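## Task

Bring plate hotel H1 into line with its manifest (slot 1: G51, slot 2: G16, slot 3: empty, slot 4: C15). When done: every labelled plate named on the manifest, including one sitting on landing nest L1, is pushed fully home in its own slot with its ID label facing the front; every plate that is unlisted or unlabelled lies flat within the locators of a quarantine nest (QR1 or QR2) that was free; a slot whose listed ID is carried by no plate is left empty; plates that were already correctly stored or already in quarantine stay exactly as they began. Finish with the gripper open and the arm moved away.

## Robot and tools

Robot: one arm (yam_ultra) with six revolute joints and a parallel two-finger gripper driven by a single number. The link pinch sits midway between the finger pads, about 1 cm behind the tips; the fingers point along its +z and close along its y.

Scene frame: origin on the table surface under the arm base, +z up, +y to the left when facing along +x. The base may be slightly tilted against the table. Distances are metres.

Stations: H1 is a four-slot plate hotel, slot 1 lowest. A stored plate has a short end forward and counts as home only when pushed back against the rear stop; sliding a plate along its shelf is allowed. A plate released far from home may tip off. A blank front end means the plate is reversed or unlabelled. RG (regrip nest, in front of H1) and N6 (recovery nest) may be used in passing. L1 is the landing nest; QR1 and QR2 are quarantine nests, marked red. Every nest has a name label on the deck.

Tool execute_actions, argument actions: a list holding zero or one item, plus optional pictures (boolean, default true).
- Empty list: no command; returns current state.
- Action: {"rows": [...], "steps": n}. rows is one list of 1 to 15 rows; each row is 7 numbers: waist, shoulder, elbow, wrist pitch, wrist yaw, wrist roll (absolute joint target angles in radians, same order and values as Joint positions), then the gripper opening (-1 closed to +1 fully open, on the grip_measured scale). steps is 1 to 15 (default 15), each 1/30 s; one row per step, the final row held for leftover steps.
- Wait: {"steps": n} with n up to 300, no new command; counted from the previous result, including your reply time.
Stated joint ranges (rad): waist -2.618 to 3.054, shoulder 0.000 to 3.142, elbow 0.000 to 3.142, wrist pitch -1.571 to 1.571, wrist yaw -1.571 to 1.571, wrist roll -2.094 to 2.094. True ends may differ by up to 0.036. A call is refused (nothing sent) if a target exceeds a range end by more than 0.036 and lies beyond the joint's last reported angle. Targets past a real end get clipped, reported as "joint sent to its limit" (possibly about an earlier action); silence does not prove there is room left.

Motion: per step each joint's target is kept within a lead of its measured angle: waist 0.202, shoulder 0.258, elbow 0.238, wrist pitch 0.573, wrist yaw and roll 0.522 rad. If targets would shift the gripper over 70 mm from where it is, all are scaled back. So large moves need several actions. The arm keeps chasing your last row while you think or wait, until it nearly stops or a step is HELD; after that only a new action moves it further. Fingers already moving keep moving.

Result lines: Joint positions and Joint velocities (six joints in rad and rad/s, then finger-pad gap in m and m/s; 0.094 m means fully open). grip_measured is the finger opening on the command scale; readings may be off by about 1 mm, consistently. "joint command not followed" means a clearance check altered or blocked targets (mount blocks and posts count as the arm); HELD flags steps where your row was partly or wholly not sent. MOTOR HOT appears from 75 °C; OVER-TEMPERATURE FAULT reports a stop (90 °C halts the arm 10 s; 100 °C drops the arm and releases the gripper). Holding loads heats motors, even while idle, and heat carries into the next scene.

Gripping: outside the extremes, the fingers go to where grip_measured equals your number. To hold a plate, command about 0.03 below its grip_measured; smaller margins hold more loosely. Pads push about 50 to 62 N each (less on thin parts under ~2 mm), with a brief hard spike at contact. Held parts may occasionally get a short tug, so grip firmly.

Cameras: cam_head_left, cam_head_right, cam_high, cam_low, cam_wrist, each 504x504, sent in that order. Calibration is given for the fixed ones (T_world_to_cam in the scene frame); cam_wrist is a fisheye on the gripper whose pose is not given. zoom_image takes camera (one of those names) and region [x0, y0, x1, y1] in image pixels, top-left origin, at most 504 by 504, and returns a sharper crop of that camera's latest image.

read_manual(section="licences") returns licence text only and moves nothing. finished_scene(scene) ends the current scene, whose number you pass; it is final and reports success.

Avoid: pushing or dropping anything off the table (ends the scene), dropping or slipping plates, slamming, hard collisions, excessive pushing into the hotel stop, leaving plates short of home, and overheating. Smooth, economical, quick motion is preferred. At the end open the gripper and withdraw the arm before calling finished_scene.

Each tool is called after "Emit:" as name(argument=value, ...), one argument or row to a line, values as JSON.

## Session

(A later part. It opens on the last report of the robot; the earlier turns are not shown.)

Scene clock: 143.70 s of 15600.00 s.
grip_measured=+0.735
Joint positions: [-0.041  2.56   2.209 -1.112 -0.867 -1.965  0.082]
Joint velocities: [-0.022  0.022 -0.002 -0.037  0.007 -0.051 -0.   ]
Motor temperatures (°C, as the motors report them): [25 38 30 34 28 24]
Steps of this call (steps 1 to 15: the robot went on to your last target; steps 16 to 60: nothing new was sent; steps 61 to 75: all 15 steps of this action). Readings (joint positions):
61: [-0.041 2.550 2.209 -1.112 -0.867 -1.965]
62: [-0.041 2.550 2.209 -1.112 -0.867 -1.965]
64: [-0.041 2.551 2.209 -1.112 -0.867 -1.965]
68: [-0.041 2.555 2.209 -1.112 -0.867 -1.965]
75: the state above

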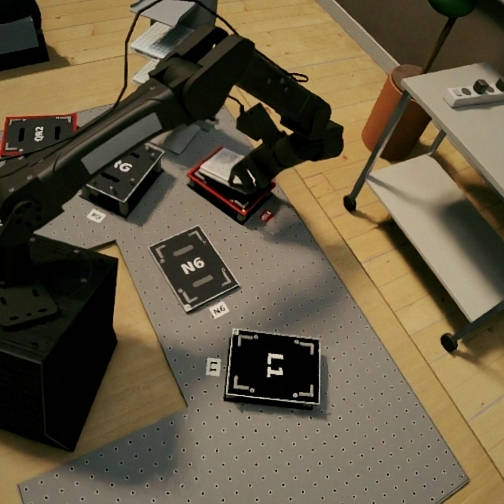

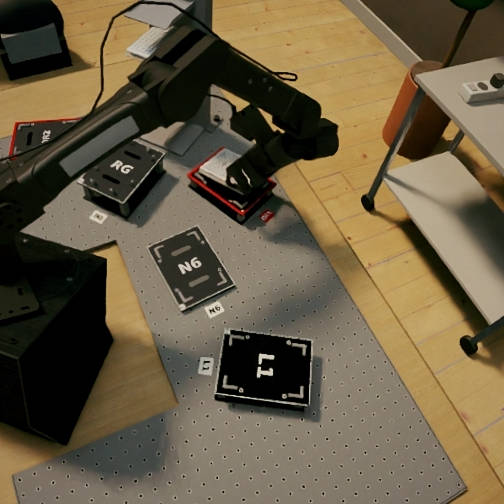

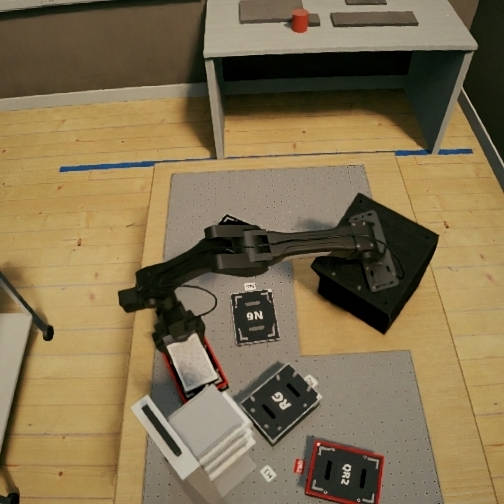

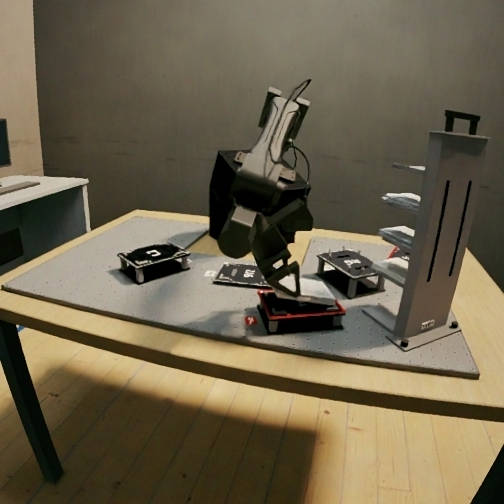

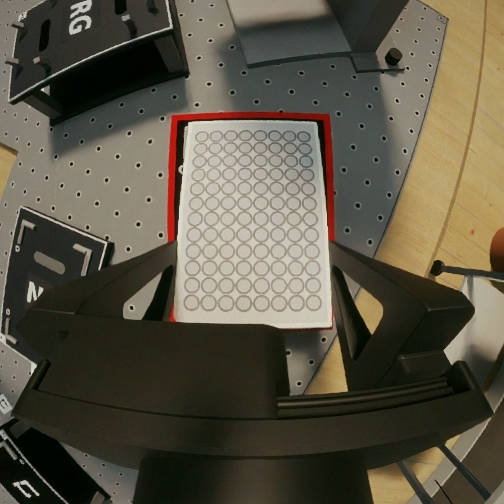

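Emit:
execute_actions(
  actions=[
    {"rows":[[-0.052,2.555,2.243,-1.11,-0.885,-1.96,0.66],[-0.052,2.559,2.243,-1.105,-0.885,-1.96,0.66],[-0.052,2.563,2.243,-1.1,-0.885,-1.955,0.66],[-0.052,2.567,2.243,-1.095,-0.885,-1.955,0.66],[-0.052,2.57,2.243,-1.09,-0.885,-1.955,0.66]]},
  ],
)

Emit:
zoom_image(
  camera="cam_wrist",
  region=[140, 90, 370, 350],
)

Emit:
zoom_image(
  camera="cam_low",
  region=[240, 230, 366, 340],
)

Scene clock: 146.87 s of 15600.00 s.
grip_measured=+0.735
Joint positions: [-0.042  2.577  2.209 -1.092 -0.853 -1.961  0.082]
Joint velocities: [-0.012 -0.002 -0.012  0.051  0.022 -0.007 -0.   ]
Motor temperatures (°C, as the motors report them): [26 39 30 33 28 24]
Steps of this call (steps 1 to 15: the robot went on to your last target; steps 16 to 80: nothing new was sent; steps 81 to 95: all 15 steps of this action). Readings (joint positions):
81: [-0.042 2.577 2.209 -1.092 -0.853 -1.962]
82: [-0.042 2.577 2.209 -1.092 -0.853 -1.962]
84: [-0.042 2.577 2.209 -1.092 -0.853 -1.962]
88: [-0.042 2.577 2.209 -1.092 -0.853 -1.961]
95: the state above

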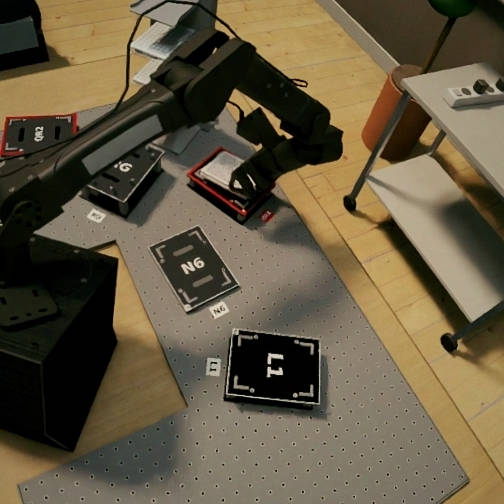

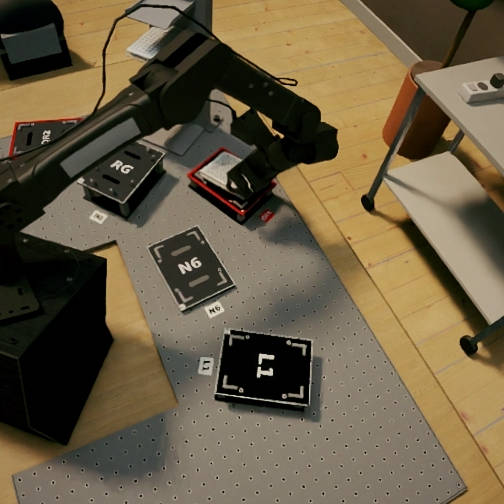

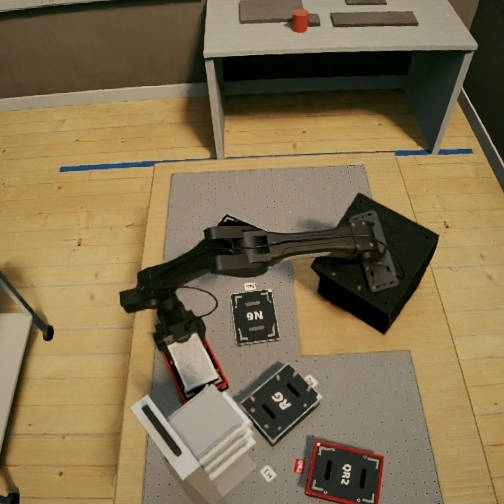

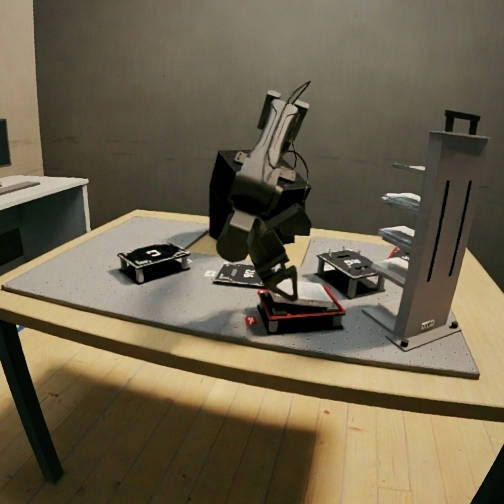

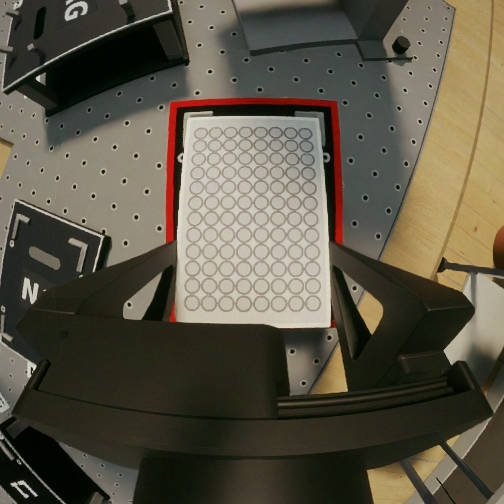

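Region (140, 90, 370, 350) of cam_wrist's 504x504 image, scaled by 1.938, with more detail than that image has; it fills the left 446 columns of this view, and the rest is white.

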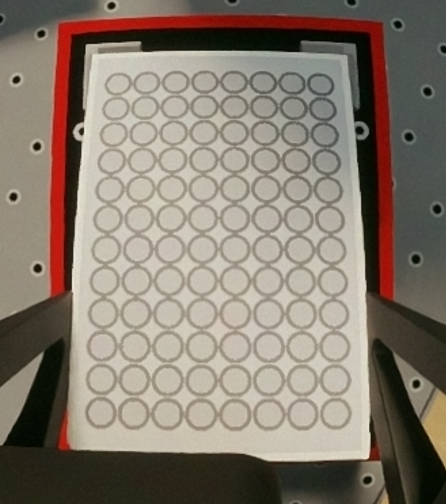

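Region (240, 230, 366, 340) of cam_low's 504x504 image, scaled by 4.000, with more detail than that image has; it fills the top 440 rows of this view, and the rest is white.

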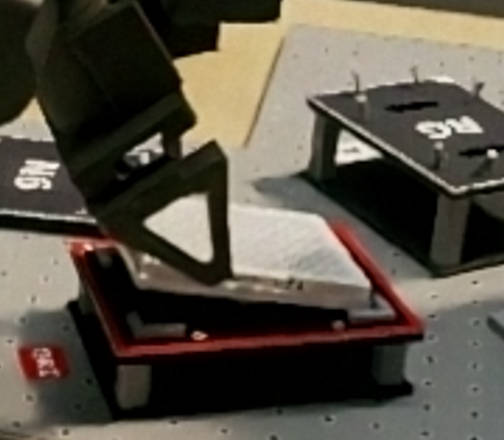

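Emit:
execute_actions(
  actions=[
    {"rows":[[-0.045,2.57,2.243,-1.09,-0.87,-1.955,0.66],[-0.04,2.572,2.243,-1.087,-0.87,-1.955,0.66],[-0.035,2.574,2.243,-1.084,-0.87,-1.95,0.66],[-0.03,2.576,2.243,-1.08,-0.87,-1.95,0.66],[-0.027,2.579,2.243,-1.076,-0.87,-1.945,0.66],[-0.025,2.582,2.243,-1.072,-0.87,-1.945,0.66]]},
  ],
)

Emit:
zoom_image(
  camera="cam_wrist",
  region=[140, 90, 370, 350],
)

Emit:
zoom_image(
  camera="cam_low",
  region=[240, 230, 366, 340],
)

Scene clock: 149.10 s of 15600.00 s.
grip_measured=+0.735
Joint positions: [-0.026  2.585  2.209 -1.076 -0.852 -1.953  0.082]
Joint velocities: [-0.007 -0.017  0.002  0.007 -0.051  0.037 -0.002]
Motor temperatures (°C, as the motors report them): [26 39 30 33 28 24]
Steps of this call (steps 1 to 15: the robot went on to your last target; steps 16 to 52: nothing new was sent; steps 53 to 67: all 15 steps of this action). Readings (joint positions):
53: [-0.042 2.577 2.209 -1.092 -0.853 -1.961]
54: [-0.041 2.577 2.209 -1.091 -0.853 -1.961]
56: [-0.039 2.577 2.209 -1.089 -0.853 -1.959]
60: [-0.028 2.583 2.209 -1.080 -0.853 -1.954]
67: the state above

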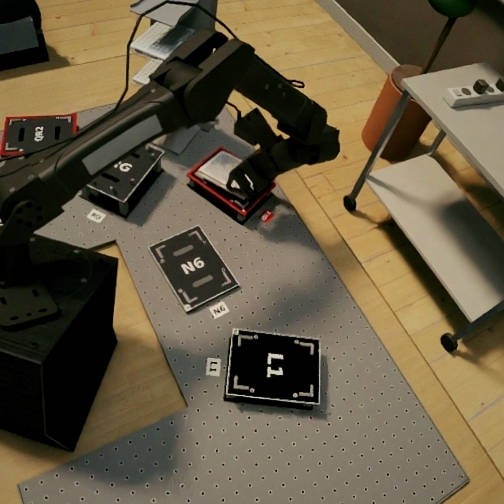

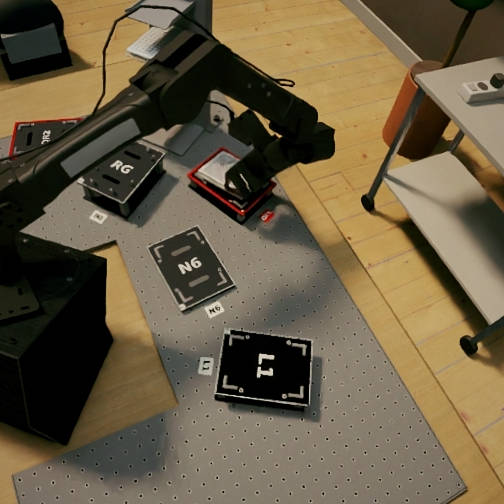

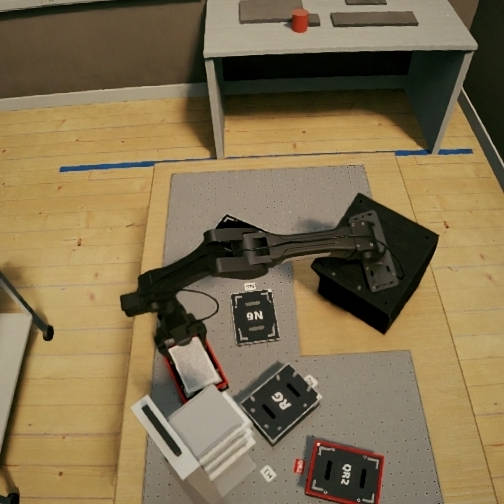

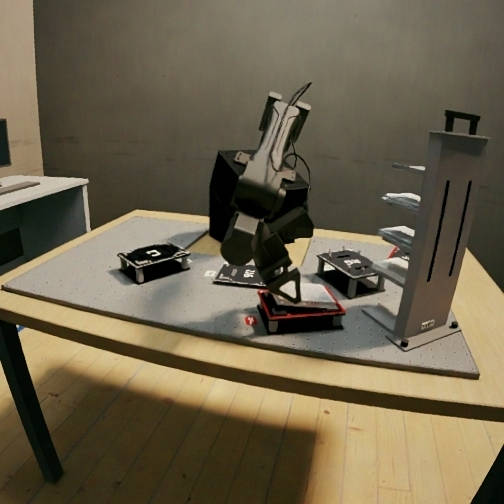

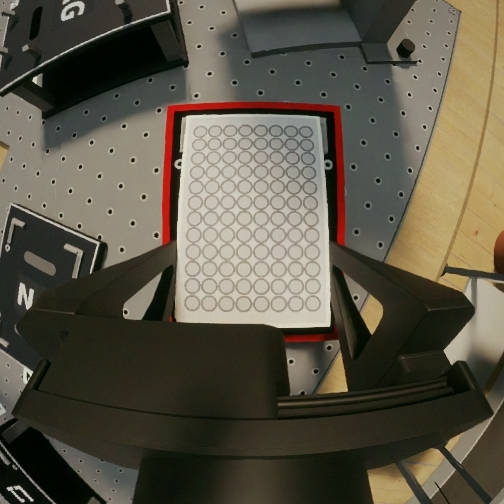

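Region (140, 90, 370, 350) of cam_wrist's 504x504 image, scaled by 1.938, with more detail than that image has; it fills the left 446 columns of this view, and the rest is white.

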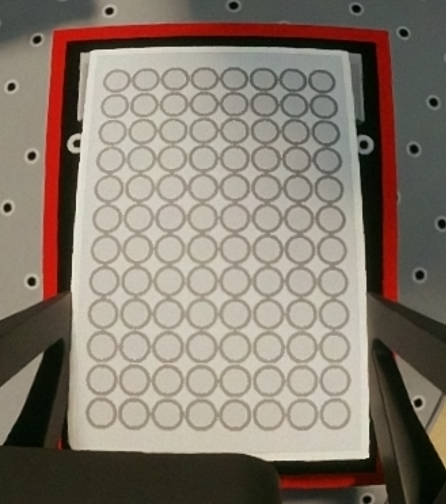

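Region (240, 230, 366, 340) of cam_low's 504x504 image, scaled by 4.000, with more detail than that image has; it fills the top 440 rows of this view, and the rest is white.

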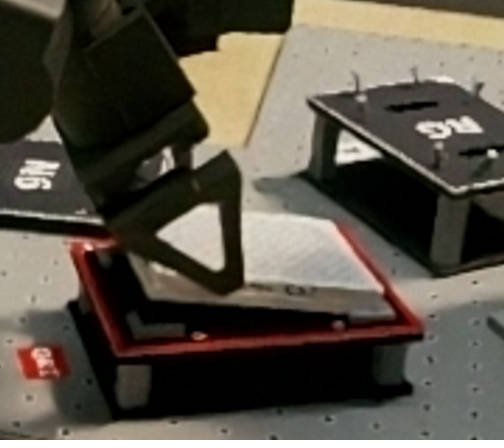

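Far end is in the corner. Continue down.

Emit:
execute_actions(
  actions=[
    {"rows":[[-0.025,2.585,2.243,-1.068,-0.87,-1.945,0.68],[-0.025,2.588,2.243,-1.064,-0.87,-1.943,0.68],[-0.025,2.591,2.243,-1.06,-0.87,-1.941,0.68],[-0.025,2.594,2.243,-1.056,-0.87,-1.939,0.68],[-0.025,2.597,2.243,-1.052,-0.87,-1.937,0.68],[-0.025,2.601,2.243,-1.048,-0.87,-1.935,0.68]]},
  ],
)

Emit:
zoom_image(
  camera="cam_low",
  region=[240, 230, 366, 340],
)

Scene clock: 151.10 s of 15600.00 s.
grip_measured=+0.735
Joint positions: [-0.026  2.599  2.209 -1.059 -0.856 -1.946  0.082]
Joint velocities: [-0.002 -0.007 -0.012 -0.051  0.022 -0.022  0.   ]
Motor temperatures (°C, as the motors report them): [26 39 30 33 28 24]
Steps of this call (steps 1 to 15: the robot went on to your last target; steps 16 to 45: nothing new was sent; steps 46 to 60: all 15 steps of this action). Readings (joint positions):
46: [-0.026 2.585 2.209 -1.076 -0.852 -1.953]
47: [-0.026 2.585 2.209 -1.076 -0.852 -1.953]
49: [-0.026 2.586 2.209 -1.076 -0.852 -1.952]
53: [-0.026 2.593 2.209 -1.067 -0.854 -1.949]
60: the state above

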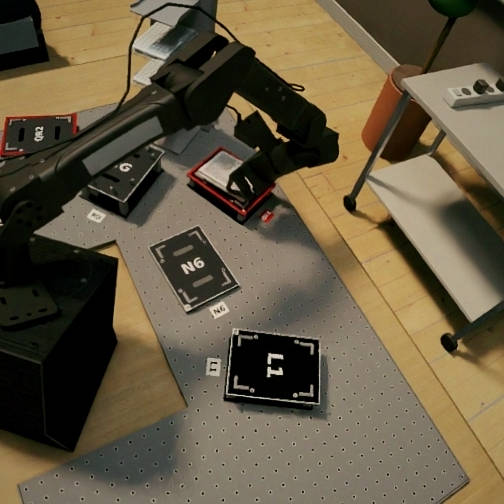

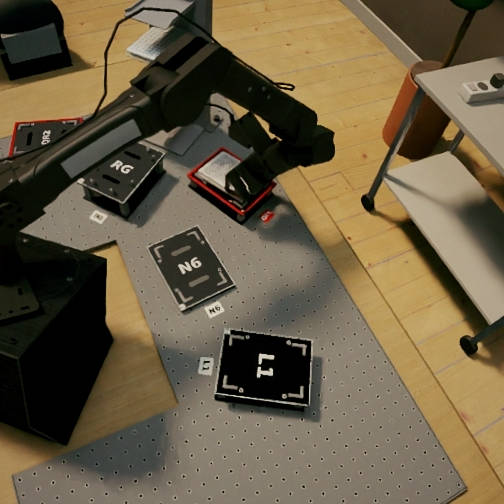

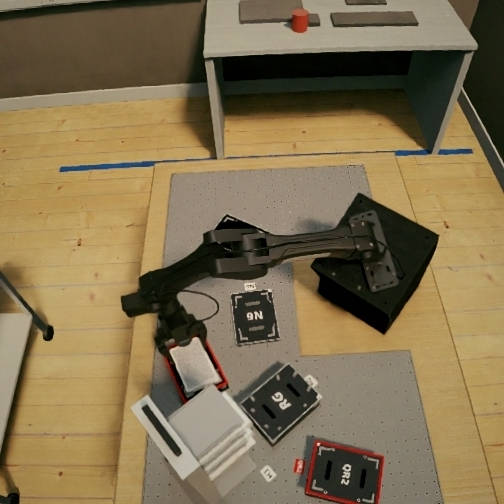

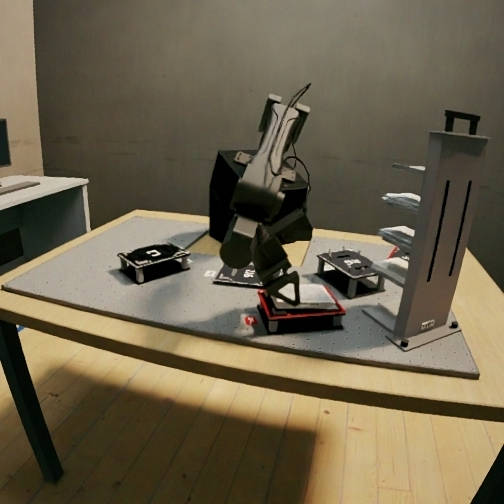

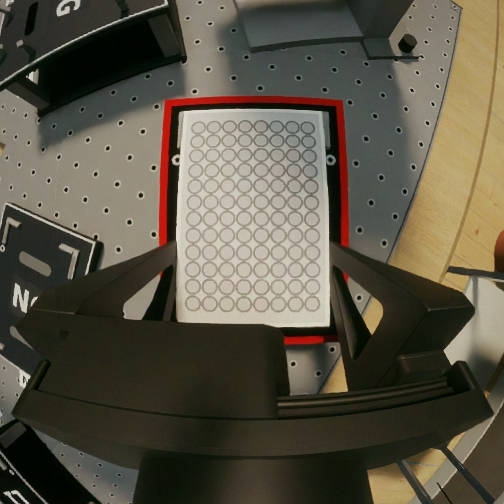

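Region (240, 230, 366, 340) of cam_low's 504x504 image, scaled by 4.000, with more detail than that image has; it fills the top 440 rows of this view, and the rest is white.

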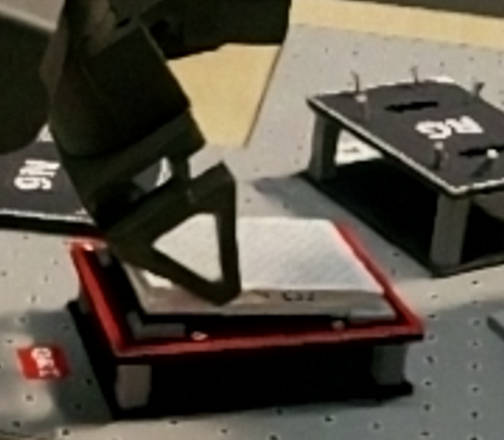

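Emit:
execute_actions(
  actions=[
    {"rows":[[-0.022,2.604,2.243,-1.043,-0.87,-1.935,0.68],[-0.02,2.607,2.243,-1.038,-0.87,-1.93,0.68],[-0.018,2.61,2.243,-1.033,-0.87,-1.93,0.68],[-0.018,2.613,2.243,-1.03,-0.87,-1.93,0.68],[-0.018,2.613,2.243,-1.03,-0.87,-1.93,0.68],[-0.018,2.613,2.243,-1.03,-0.87,-1.93,0.68],[-0.018,2.613,2.243,-1.03,-0.87,-1.93,0.68],[-0.018,2.613,2.243,-1.03,-0.87,-1.93,0.68],[-0.018,2.613,2.243,-1.03,-0.87,-1.93,0.68],[-0.018,2.613,2.243,-1.03,-0.87,-1.93,0.68],[-0.025,2.59,2.243,-1.04,-0.87,-1.93,0.68],[-0.025,2.59,2.243,-1.04,-0.87,-1.93,0.76],[-0.025,2.59,2.243,-1.04,-0.87,-1.93,0.85],[-0.025,2.59,2.243,-1.04,-0.87,-1.93,1]]},
  ],
  pictures=false,
)

Emit:
execute_actions(
  actions=[
    {"rows":[[-0.04,2.57,2.243,-1.07,-0.87,-1.93,1],[-0.045,2.56,2.243,-1.09,-0.87,-1.93,1],[-0.045,2.55,2.243,-1.11,-0.87,-1.93,1],[-0.045,2.53,2.243,-1.13,-0.87,-1.93,1],[-0.045,2.51,2.243,-1.15,-0.87,-1.93,1],[-0.045,2.49,2.243,-1.18,-0.87,-1.93,1],[-0.045,2.47,2.243,-1.21,-0.87,-1.93,1]]},
  ],
)

Emit:
zoom_image(
  camera="cam_low",
  region=[240, 230, 366, 340],
)

Scene clock: 154.90 s of 15600.00 s.
grip_measured=+0.997
Joint positions: [-0.025  2.61   2.209 -1.044 -0.861 -1.938  0.094]
Joint velocities: [-0.012  0.017 -0.012  0.007  0.037 -0.037  0.035]
Motor temperatures (°C, as the motors report them): [26 39 30 33 28 24]
Steps of this call (steps 1 to 15: the robot went on to your last target; steps 16 to 90: nothing new was sent; then 0.30 s passed at rest; steps 91 to 105: all 15 steps of this action). Readings (joint positions):
91: [-0.026 2.599 2.209 -1.059 -0.856 -1.946]
92: [-0.026 2.599 2.209 -1.059 -0.856 -1.946]
94: [-0.026 2.600 2.209 -1.057 -0.856 -1.945]
98: [-0.026 2.608 2.209 -1.047 -0.859 -1.942]
105: the state above

Scene clock: 155.40 s of 15600.00 s.
grip_measured=+1.000
Joint positions: [-0.025  2.475  2.223 -1.172 -0.854 -1.936  0.094]
Joint velocities: [-0.002 -0.007  0.002 -0.081 -0.037  0.022  0.   ]
Motor temperatures (°C, as the motors report them): [26 40 30 33 28 24]
Steps of this call (steps 1 to 15: all 15 steps of this action). Readings (joint positions):
1: [-0.025 2.610 2.209 -1.044 -0.861 -1.938]
2: [-0.025 2.608 2.209 -1.047 -0.861 -1.938]
4: [-0.025 2.599 2.209 -1.065 -0.859 -1.937]
8: [-0.025 2.541 2.209 -1.129 -0.854 -1.936]
15: the state above

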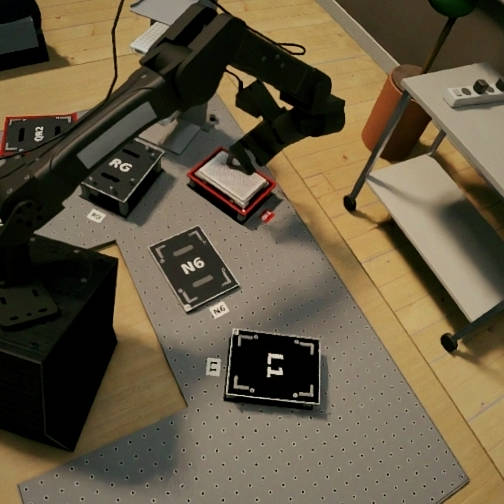

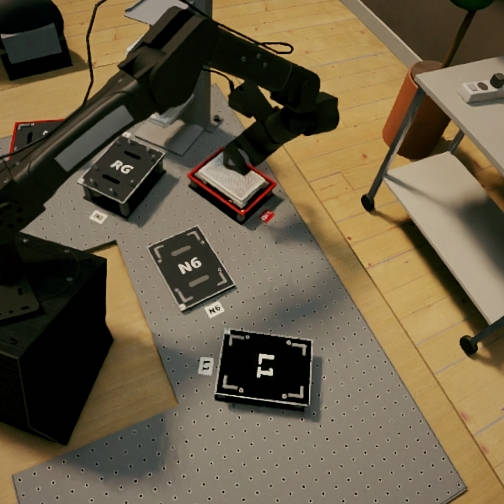

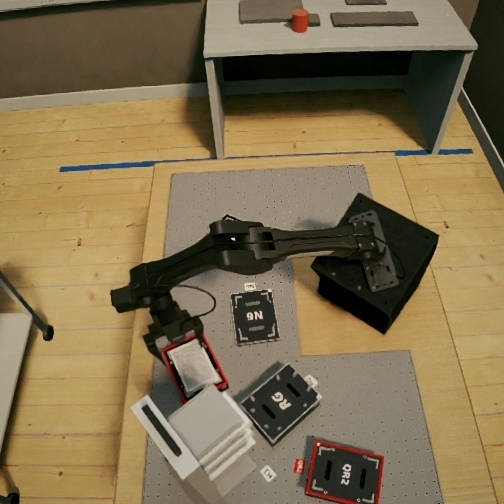

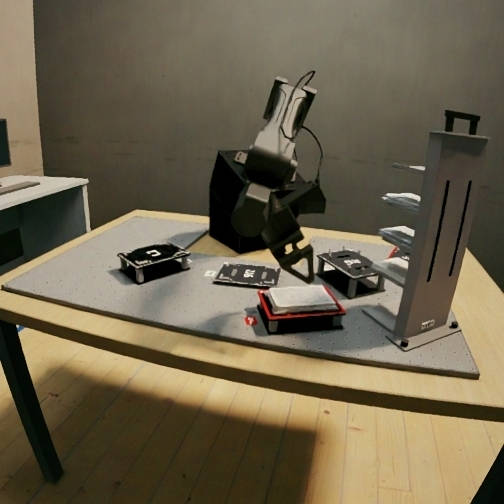

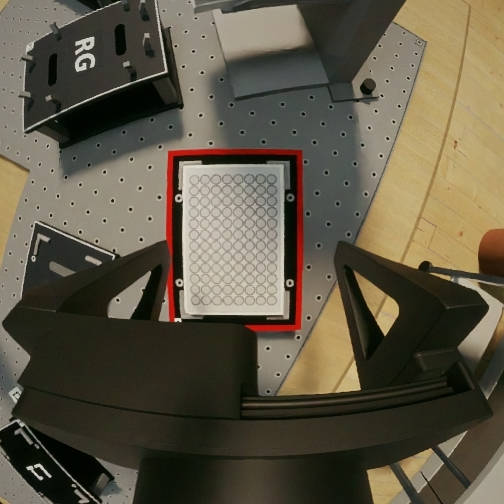

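Region (240, 230, 366, 340) of cam_low's 504x504 image, scaled by 4.000, with more detail than that image has; it fills the top 440 rows of this view, and the rest is white.

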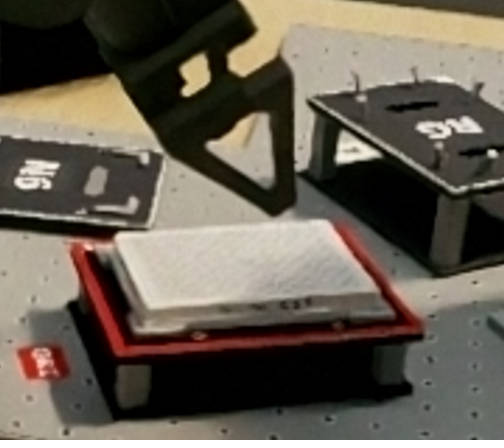

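Emit:
execute_actions(
  actions=[
    {"rows":[[-0.045,2.4,2.2,-1.15,-0.8,-1.8,1],[-0.045,2.32,2.13,-1.08,-0.73,-1.67,1],[-0.045,2.24,2.05,-1.0,-0.66,-1.54,1],[-0.045,2.16,1.96,-0.92,-0.59,-1.41,1],[-0.045,2.08,1.87,-0.84,-0.52,-1.28,1],[-0.045,2.0,1.78,-0.76,-0.45,-1.15,1],[-0.045,1.92,1.69,-0.68,-0.38,-1.02,1],[-0.045,1.84,1.6,-0.6,-0.31,-0.89,1],[-0.045,1.76,1.51,-0.52,-0.24,-0.76,1],[-0.045,1.68,1.42,-0.44,-0.17,-0.63,1],[-0.045,1.6,1.33,-0.36,-0.1,-0.5,1],[-0.03,1.52,1.24,-0.28,-0.03,-0.37,1],[0,1.45,1.15,-0.2,0.04,-0.24,1],[0.04,1.39,1.06,-0.12,0.11,-0.11,1],[0.09,1.34,0.97,-0.04,0.18,0.02,1]]},
  ],
  pictures=false,
)

Emit:
execute_actions(
  actions=[
    {"rows":[[0.14,1.3,0.89,0.04,0.235,0.136,1],[0.19,1.29,0.82,0.12,0.235,0.136,1],[0.24,1.29,0.76,0.2,0.235,0.136,1],[0.3,1.29,0.71,0.27,0.235,0.136,1],[0.36,1.29,0.67,0.33,0.235,0.136,1],[0.42,1.29,0.65,0.38,0.235,0.136,1],[0.48,1.29,0.65,0.42,0.235,0.136,1],[0.54,1.29,0.65,0.46,0.235,0.136,1],[0.6,1.29,0.65,0.5,0.235,0.136,1],[0.65,1.29,0.65,0.53,0.235,0.136,1],[0.7,1.3,0.65,0.55,0.235,0.136,1],[0.74,1.305,0.65,0.55,0.235,0.136,1],[0.77,1.31,0.65,0.55,0.235,0.136,1],[0.785,1.315,0.65,0.55,0.235,0.136,1],[0.792,1.318,0.65,0.55,0.235,0.136,1]]},
  ],
  pictures=false,
)

Emit:
execute_actions(
  actions=[
    {"steps":20},
  ],
)

Emit:
zoom_image(
  camera="cam_wrist",
  region=[140, 60, 370, 310],
)

Scene clock: 161.80 s of 15600.00 s.
grip_measured=+1.000
Joint positions: [ 0.005  1.438  1.176 -0.357 -0.095 -0.671  0.094]
Joint velocities: [ 0.711 -2.161 -2.205  2.381  2.015  2.777  0.   ]
Motor temperatures (°C, as the motors report them): [26 40 30 33 28 24]
Steps of this call (steps 1 to 30: the robot went on to your last target; steps 31 to 90: nothing new was sent; then 2.90 s passed at rest; steps 91 to 105: all 15 steps of this action). Readings (joint positions):
91: [-0.025 2.474 2.219 -1.184 -0.846 -1.916]
92: [-0.025 2.454 2.194 -1.162 -0.823 -1.874]
94: [-0.025 2.359 2.071 -1.087 -0.748 -1.740]
98: [-0.025 2.050 1.748 -0.870 -0.543 -1.363]
105: the state above

Scene clock: 162.30 s of 15600.00 s.
grip_measured=+1.000
Joint positions: [0.77  1.323 0.627 0.438 0.199 0.091 0.094]
Joint velocities: [ 0.676  0.027 -0.002  0.623  0.051  0.227  0.   ]
Motor temperatures (°C, as the motors report them): [26 40 30 33 28 24]
Steps of this call (steps 1 to 15: all 15 steps of this action). Readings (joint positions):
1: [0.039 1.371 1.101 -0.275 -0.027 -0.572]
2: [0.085 1.318 1.028 -0.190 0.030 -0.474]
4: [0.196 1.269 0.887 -0.015 0.104 -0.278]
8: [0.438 1.300 0.665 0.202 0.173 -0.037]
15: the state above

Scene clock: 162.97 s of 15600.00 s.
grip_measured=+1.000
Joint positions: [0.796 1.323 0.627 0.523 0.221 0.129 0.094]
Joint velocities: [ 0.002 -0.002  0.012 -0.007 -0.022  0.037  0.   ]
Motor temperatures (°C, as the motors report them): [26 40 30 33 28 24]
Steps of this call (steps 1 to 20: the robot went on to your last target). Readings (joint positions):
1: [0.788 1.323 0.627 0.458 0.199 0.098]
2: [0.796 1.323 0.627 0.473 0.199 0.104]
4: [0.796 1.323 0.627 0.494 0.206 0.114]
8: [0.796 1.323 0.627 0.513 0.215 0.123]
20: the state above

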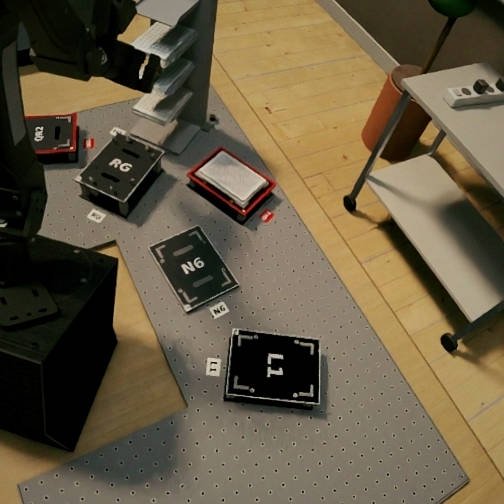

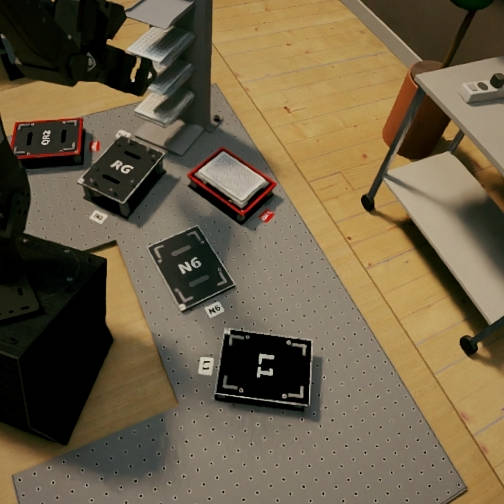

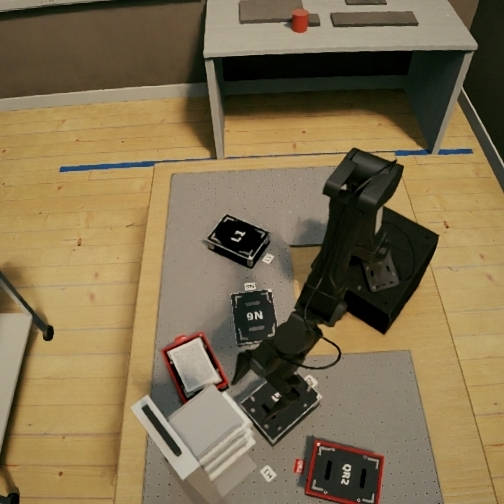

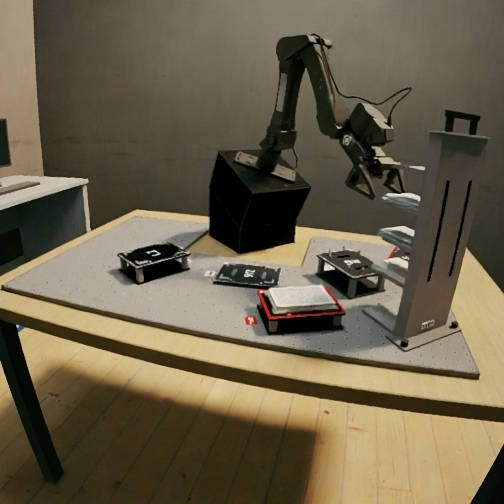

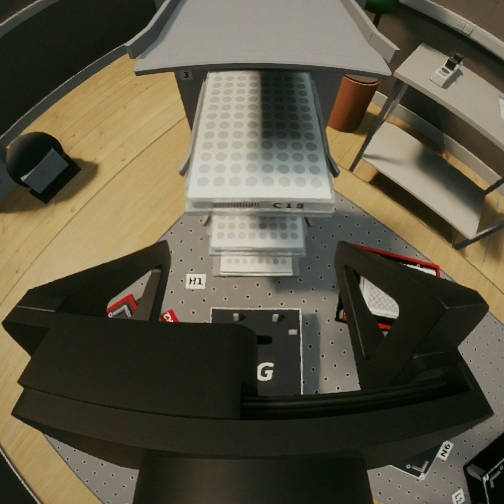

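Region (140, 60, 370, 310) of cam_wrist's 504x504 image, scaled by 2.016, with more detail than that image has; it fills the left 464 columns of this view, and the rest is white.

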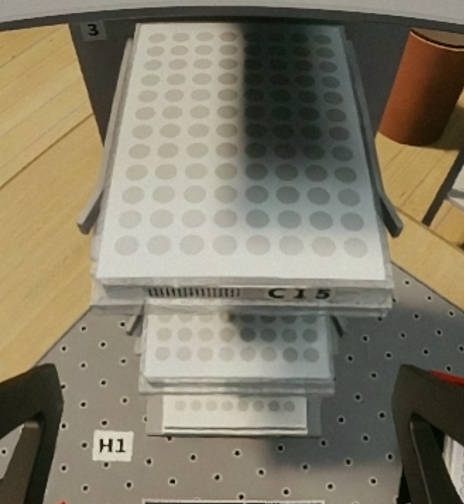

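Emit:
execute_actions(
  actions=[
    {"rows":[[0.78,1.318,0.675,0.53,0.21,0.125,1],[0.775,1.318,0.69,0.525,0.207,0.125,1],[0.772,1.325,0.704,0.52,0.204,0.125,1],[0.769,1.334,0.717,0.515,0.201,0.122,1],[0.766,1.343,0.73,0.51,0.198,0.122,1],[0.763,1.352,0.743,0.505,0.195,0.122,1],[0.76,1.361,0.756,0.5,0.192,0.122,1],[0.757,1.37,0.769,0.495,0.189,0.122,1],[0.754,1.379,0.782,0.49,0.186,0.122,1],[0.751,1.388,0.795,0.485,0.183,0.122,1],[0.748,1.397,0.808,0.485,0.181,0.122,1],[0.746,1.406,0.821,0.485,0.181,0.122,1],[0.744,1.415,0.834,0.485,0.181,0.122,1],[0.742,1.424,0.847,0.485,0.181,0.122,1],[0.74,1.432,0.857,0.485,0.181,0.122,1]]},
  ],
  pictures=false,
)

Emit:
execute_actions(
  actions=[
    {"steps":12},
  ],
)

Emit:
zoom_image(
  camera="cam_low",
  region=[360, 150, 440, 230],
)

Scene clock: 166.17 s of 15600.00 s.
grip_measured=+1.000
Joint positions: [0.753 1.418 0.803 0.493 0.194 0.128 0.094]
Joint velocities: [-0.071  0.276  0.349 -0.007 -0.081  0.022  0.   ]
Motor temperatures (°C, as the motors report them): [26 39 30 34 28 24]
Steps of this call (steps 1 to 15: the robot went on to your last target; steps 16 to 81: nothing new was sent; steps 82 to 96: all 15 steps of this action). Readings (joint positions):
82: [0.796 1.323 0.628 0.523 0.221 0.130]
83: [0.794 1.323 0.633 0.519 0.219 0.130]
85: [0.786 1.326 0.653 0.512 0.216 0.130]
89: [0.772 1.353 0.714 0.509 0.208 0.129]
96: the state above

Scene clock: 166.57 s of 15600.00 s.
grip_measured=+1.000
Joint positions: [0.749 1.434 0.823 0.485 0.189 0.128 0.094]
Joint velocities: [ 0.007  0.002 -0.002 -0.066 -0.007 -0.007  0.   ]
Motor temperatures (°C, as the motors report them): [26 39 30 34 28 24]
Steps of this call (steps 1 to 12: the robot went on to your last target). Readings (joint positions):
1: [0.752 1.427 0.813 0.492 0.193 0.128]
2: [0.751 1.432 0.819 0.491 0.192 0.128]
4: [0.749 1.434 0.823 0.490 0.191 0.128]
8: [0.749 1.434 0.823 0.487 0.190 0.128]
12: the state above

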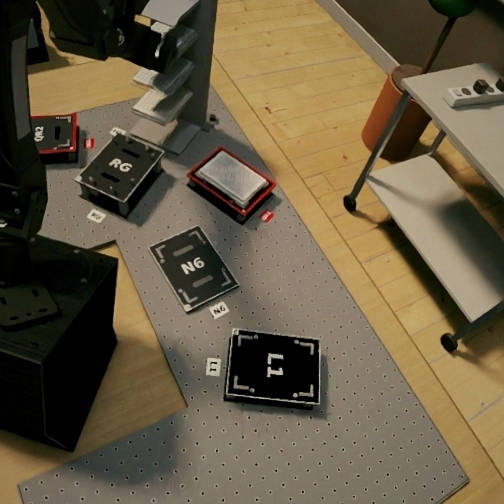

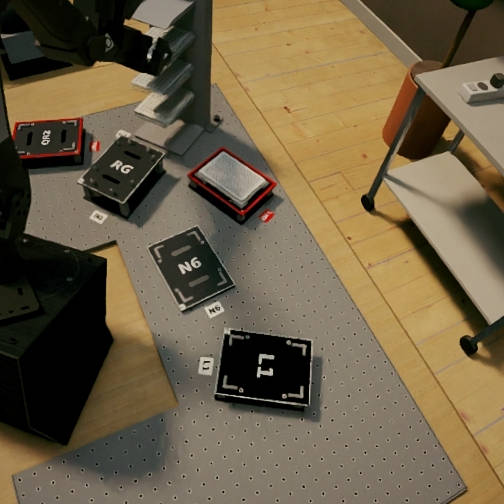

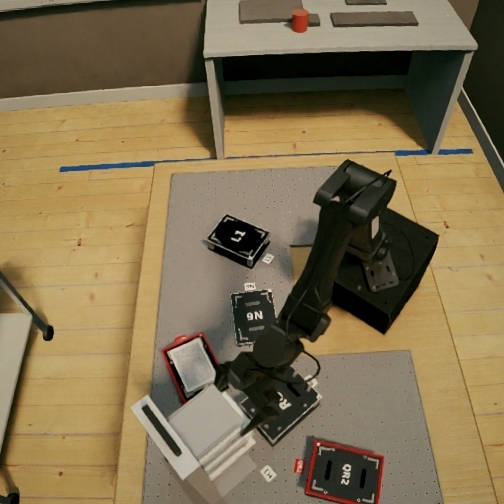

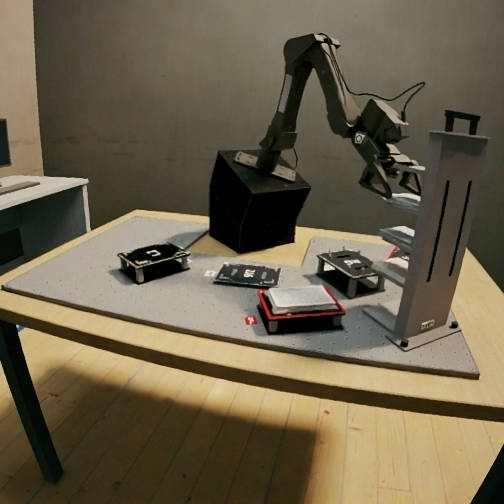

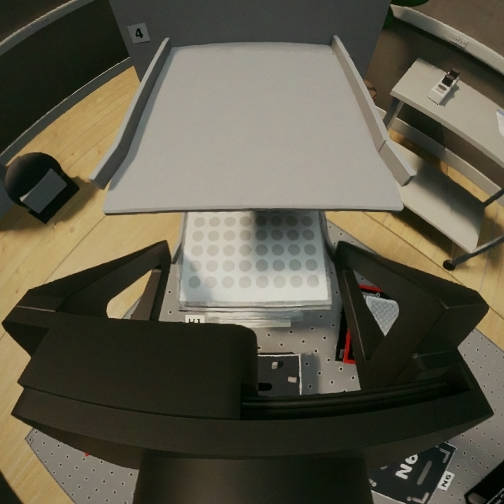

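Region (360, 150, 440, 230) of cam_low's 504x504 image, scaled by 6.300, with more detail than that image has.

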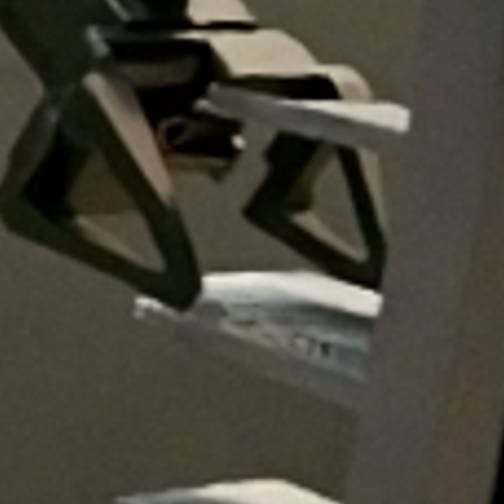

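Emit:
execute_actions(
  actions=[
    {"rows":[[0.737,1.44,0.857,0.49,0.181,0.122,1],[0.737,1.449,0.857,0.49,0.181,0.122,1],[0.737,1.449,0.857,0.49,0.181,0.122,1],[0.737,1.449,0.857,0.49,0.181,0.122,1],[0.737,1.449,0.857,0.49,0.181,0.122,1],[0.737,1.449,0.857,0.49,0.181,0.122,1],[0.737,1.449,0.857,0.49,0.181,0.122,1],[0.737,1.449,0.857,0.49,0.181,0.122,1],[0.737,1.449,0.857,0.49,0.181,0.122,0.9],[0.737,1.449,0.857,0.49,0.181,0.122,0.83],[0.737,1.449,0.857,0.49,0.181,0.122,0.78],[0.737,1.449,0.857,0.49,0.181,0.122,0.66]]},
  ],
)

Scene clock: 171.23 s of 15600.00 s.
grip_measured=+0.733
Joint positions: [0.748 1.445 0.823 0.486 0.184 0.127 0.081]
Joint velocities: [ 0.007 -0.017  0.012 -0.051  0.007 -0.007  0.001]
Motor temperatures (°C, as the motors report them): [25 38 31 35 28 24]
Steps of this call (steps 1 to 30: the robot went on to your last target; steps 31 to 90: nothing new was sent; then 1.17 s passed at rest; steps 91 to 105: all 15 steps of this action). Readings (joint positions):
91: [0.749 1.434 0.823 0.485 0.189 0.128]
92: [0.749 1.436 0.823 0.485 0.189 0.128]
94: [0.749 1.442 0.823 0.485 0.189 0.128]
98: [0.749 1.444 0.823 0.485 0.189 0.128]
105: the state above

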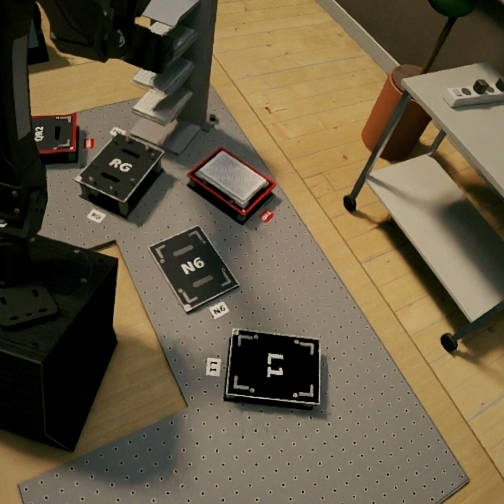

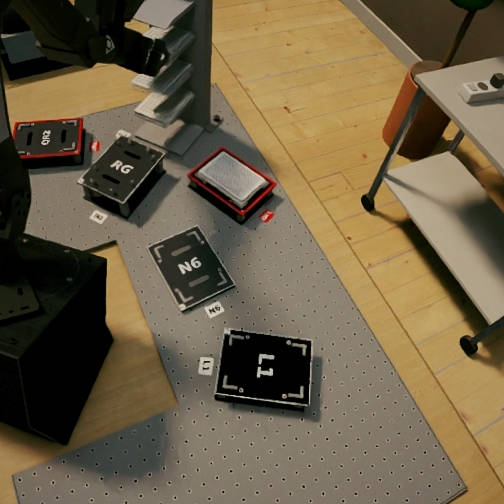

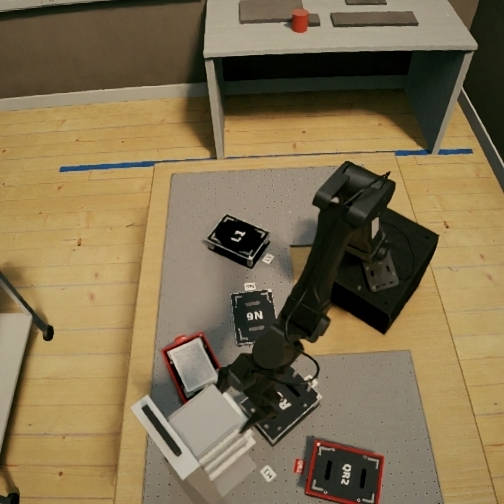

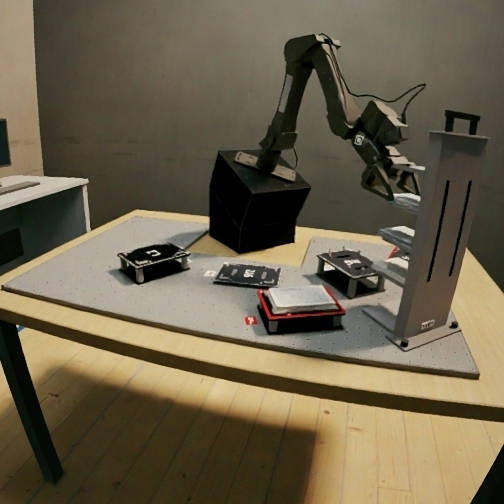

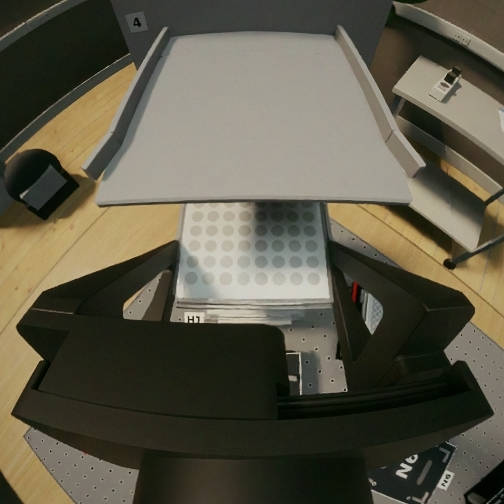

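Emit:
execute_actions(
  actions=[
    {"rows":[[0.745,1.449,0.857,0.49,0.185,0.122,0.85],[0.745,1.449,0.857,0.49,0.185,0.122,0.85],[0.745,1.457,0.857,0.49,0.185,0.122,0.85],[0.745,1.457,0.857,0.49,0.185,0.122,0.85],[0.745,1.457,0.857,0.49,0.185,0.122,0.85],[0.745,1.457,0.857,0.49,0.185,0.122,0.85],[0.745,1.457,0.857,0.49,0.185,0.122,0.85],[0.745,1.457,0.857,0.49,0.185,0.122,0.85],[0.745,1.457,0.857,0.49,0.185,0.122,0.85],[0.745,1.457,0.857,0.49,0.185,0.122,0.78],[0.745,1.457,0.857,0.49,0.185,0.122,0.66]]},
  ],
  pictures=false,
)

Scene clock: 173.47 s of 15600.00 s.
grip_measured=+0.762
Joint positions: [0.748 1.453 0.823 0.488 0.185 0.125 0.083]
Joint velocities: [-0.037  0.002 -0.022 -0.022 -0.022 -0.007 -0.001]
Motor temperatures (°C, as the motors report them): [25 37 31 35 28 24]
Steps of this call (steps 1 to 15: the robot went on to your last target; steps 16 to 52: nothing new was sent; steps 53 to 67: all 15 steps of this action). Readings (joint positions):
53: [0.748 1.445 0.823 0.486 0.184 0.127]
54: [0.748 1.445 0.823 0.486 0.184 0.127]
56: [0.748 1.450 0.823 0.486 0.184 0.127]
60: [0.748 1.453 0.823 0.488 0.185 0.125]
67: the state above

Emit:
execute_actions(
  actions=[],
)

Scene clock: 180.07 s of 15600.00 s.
grip_measured=+0.762
Joint positions: [0.748 1.453 0.823 0.488 0.185 0.125 0.083]
Joint velocities: [ 0.007 -0.002 -0.012 -0.022  0.022  0.037 -0.   ]
Motor temperatures (°C, as the motors report them): [25 36 31 36 28 24]
Steps of this call (steps 1 to 15: the robot went on to your last target; steps 16 to 90: nothing new was sent; then 3.60 s passed at rest). Readings (joint positions):
1: [0.748 1.453 0.823 0.488 0.185 0.125]
2: [0.748 1.453 0.823 0.488 0.185 0.125]
4: [0.748 1.453 0.823 0.488 0.185 0.125]
8: [0.748 1.453 0.823 0.488 0.185 0.125]
90: the state above
The arm was judged still, so your last target was given up. Only a new action makes it travel on or press farther. Fingers that are still opening or closing keep moving.

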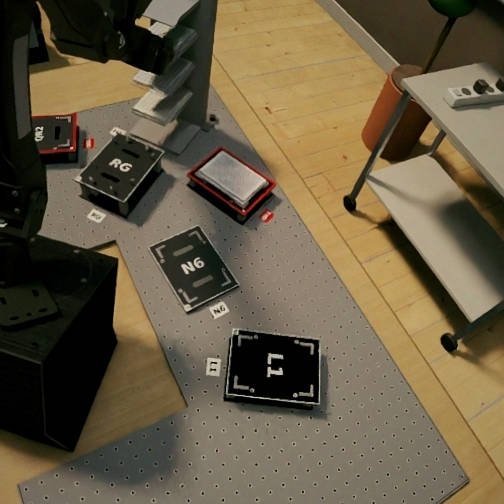

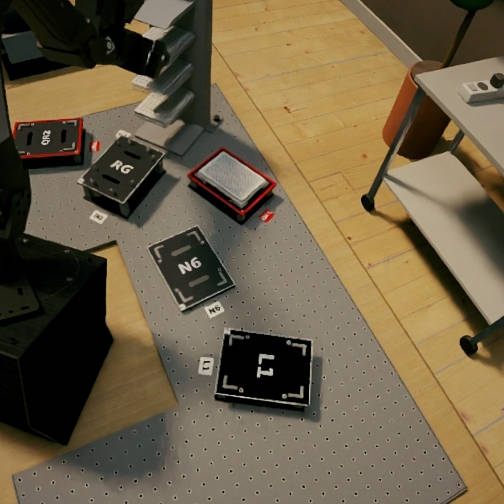

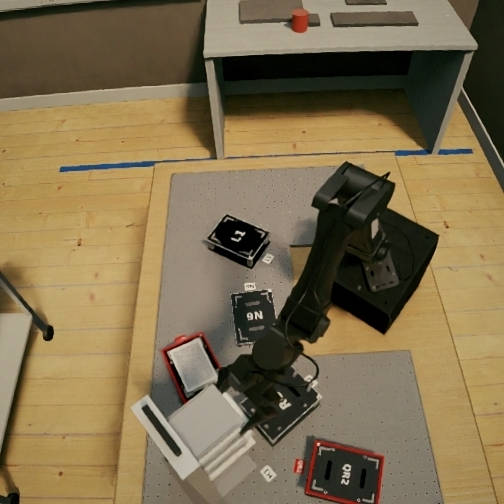

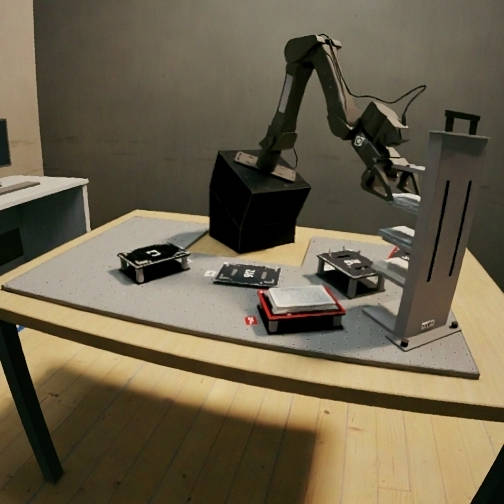

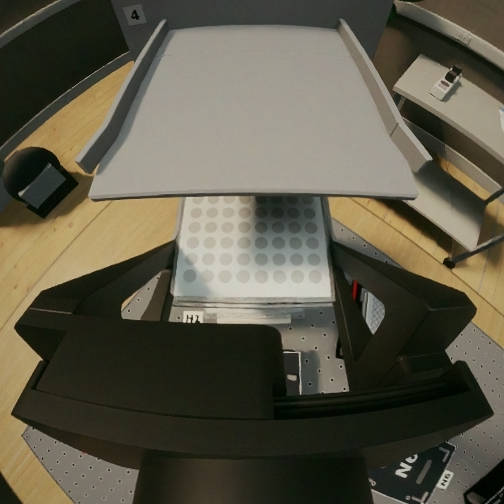

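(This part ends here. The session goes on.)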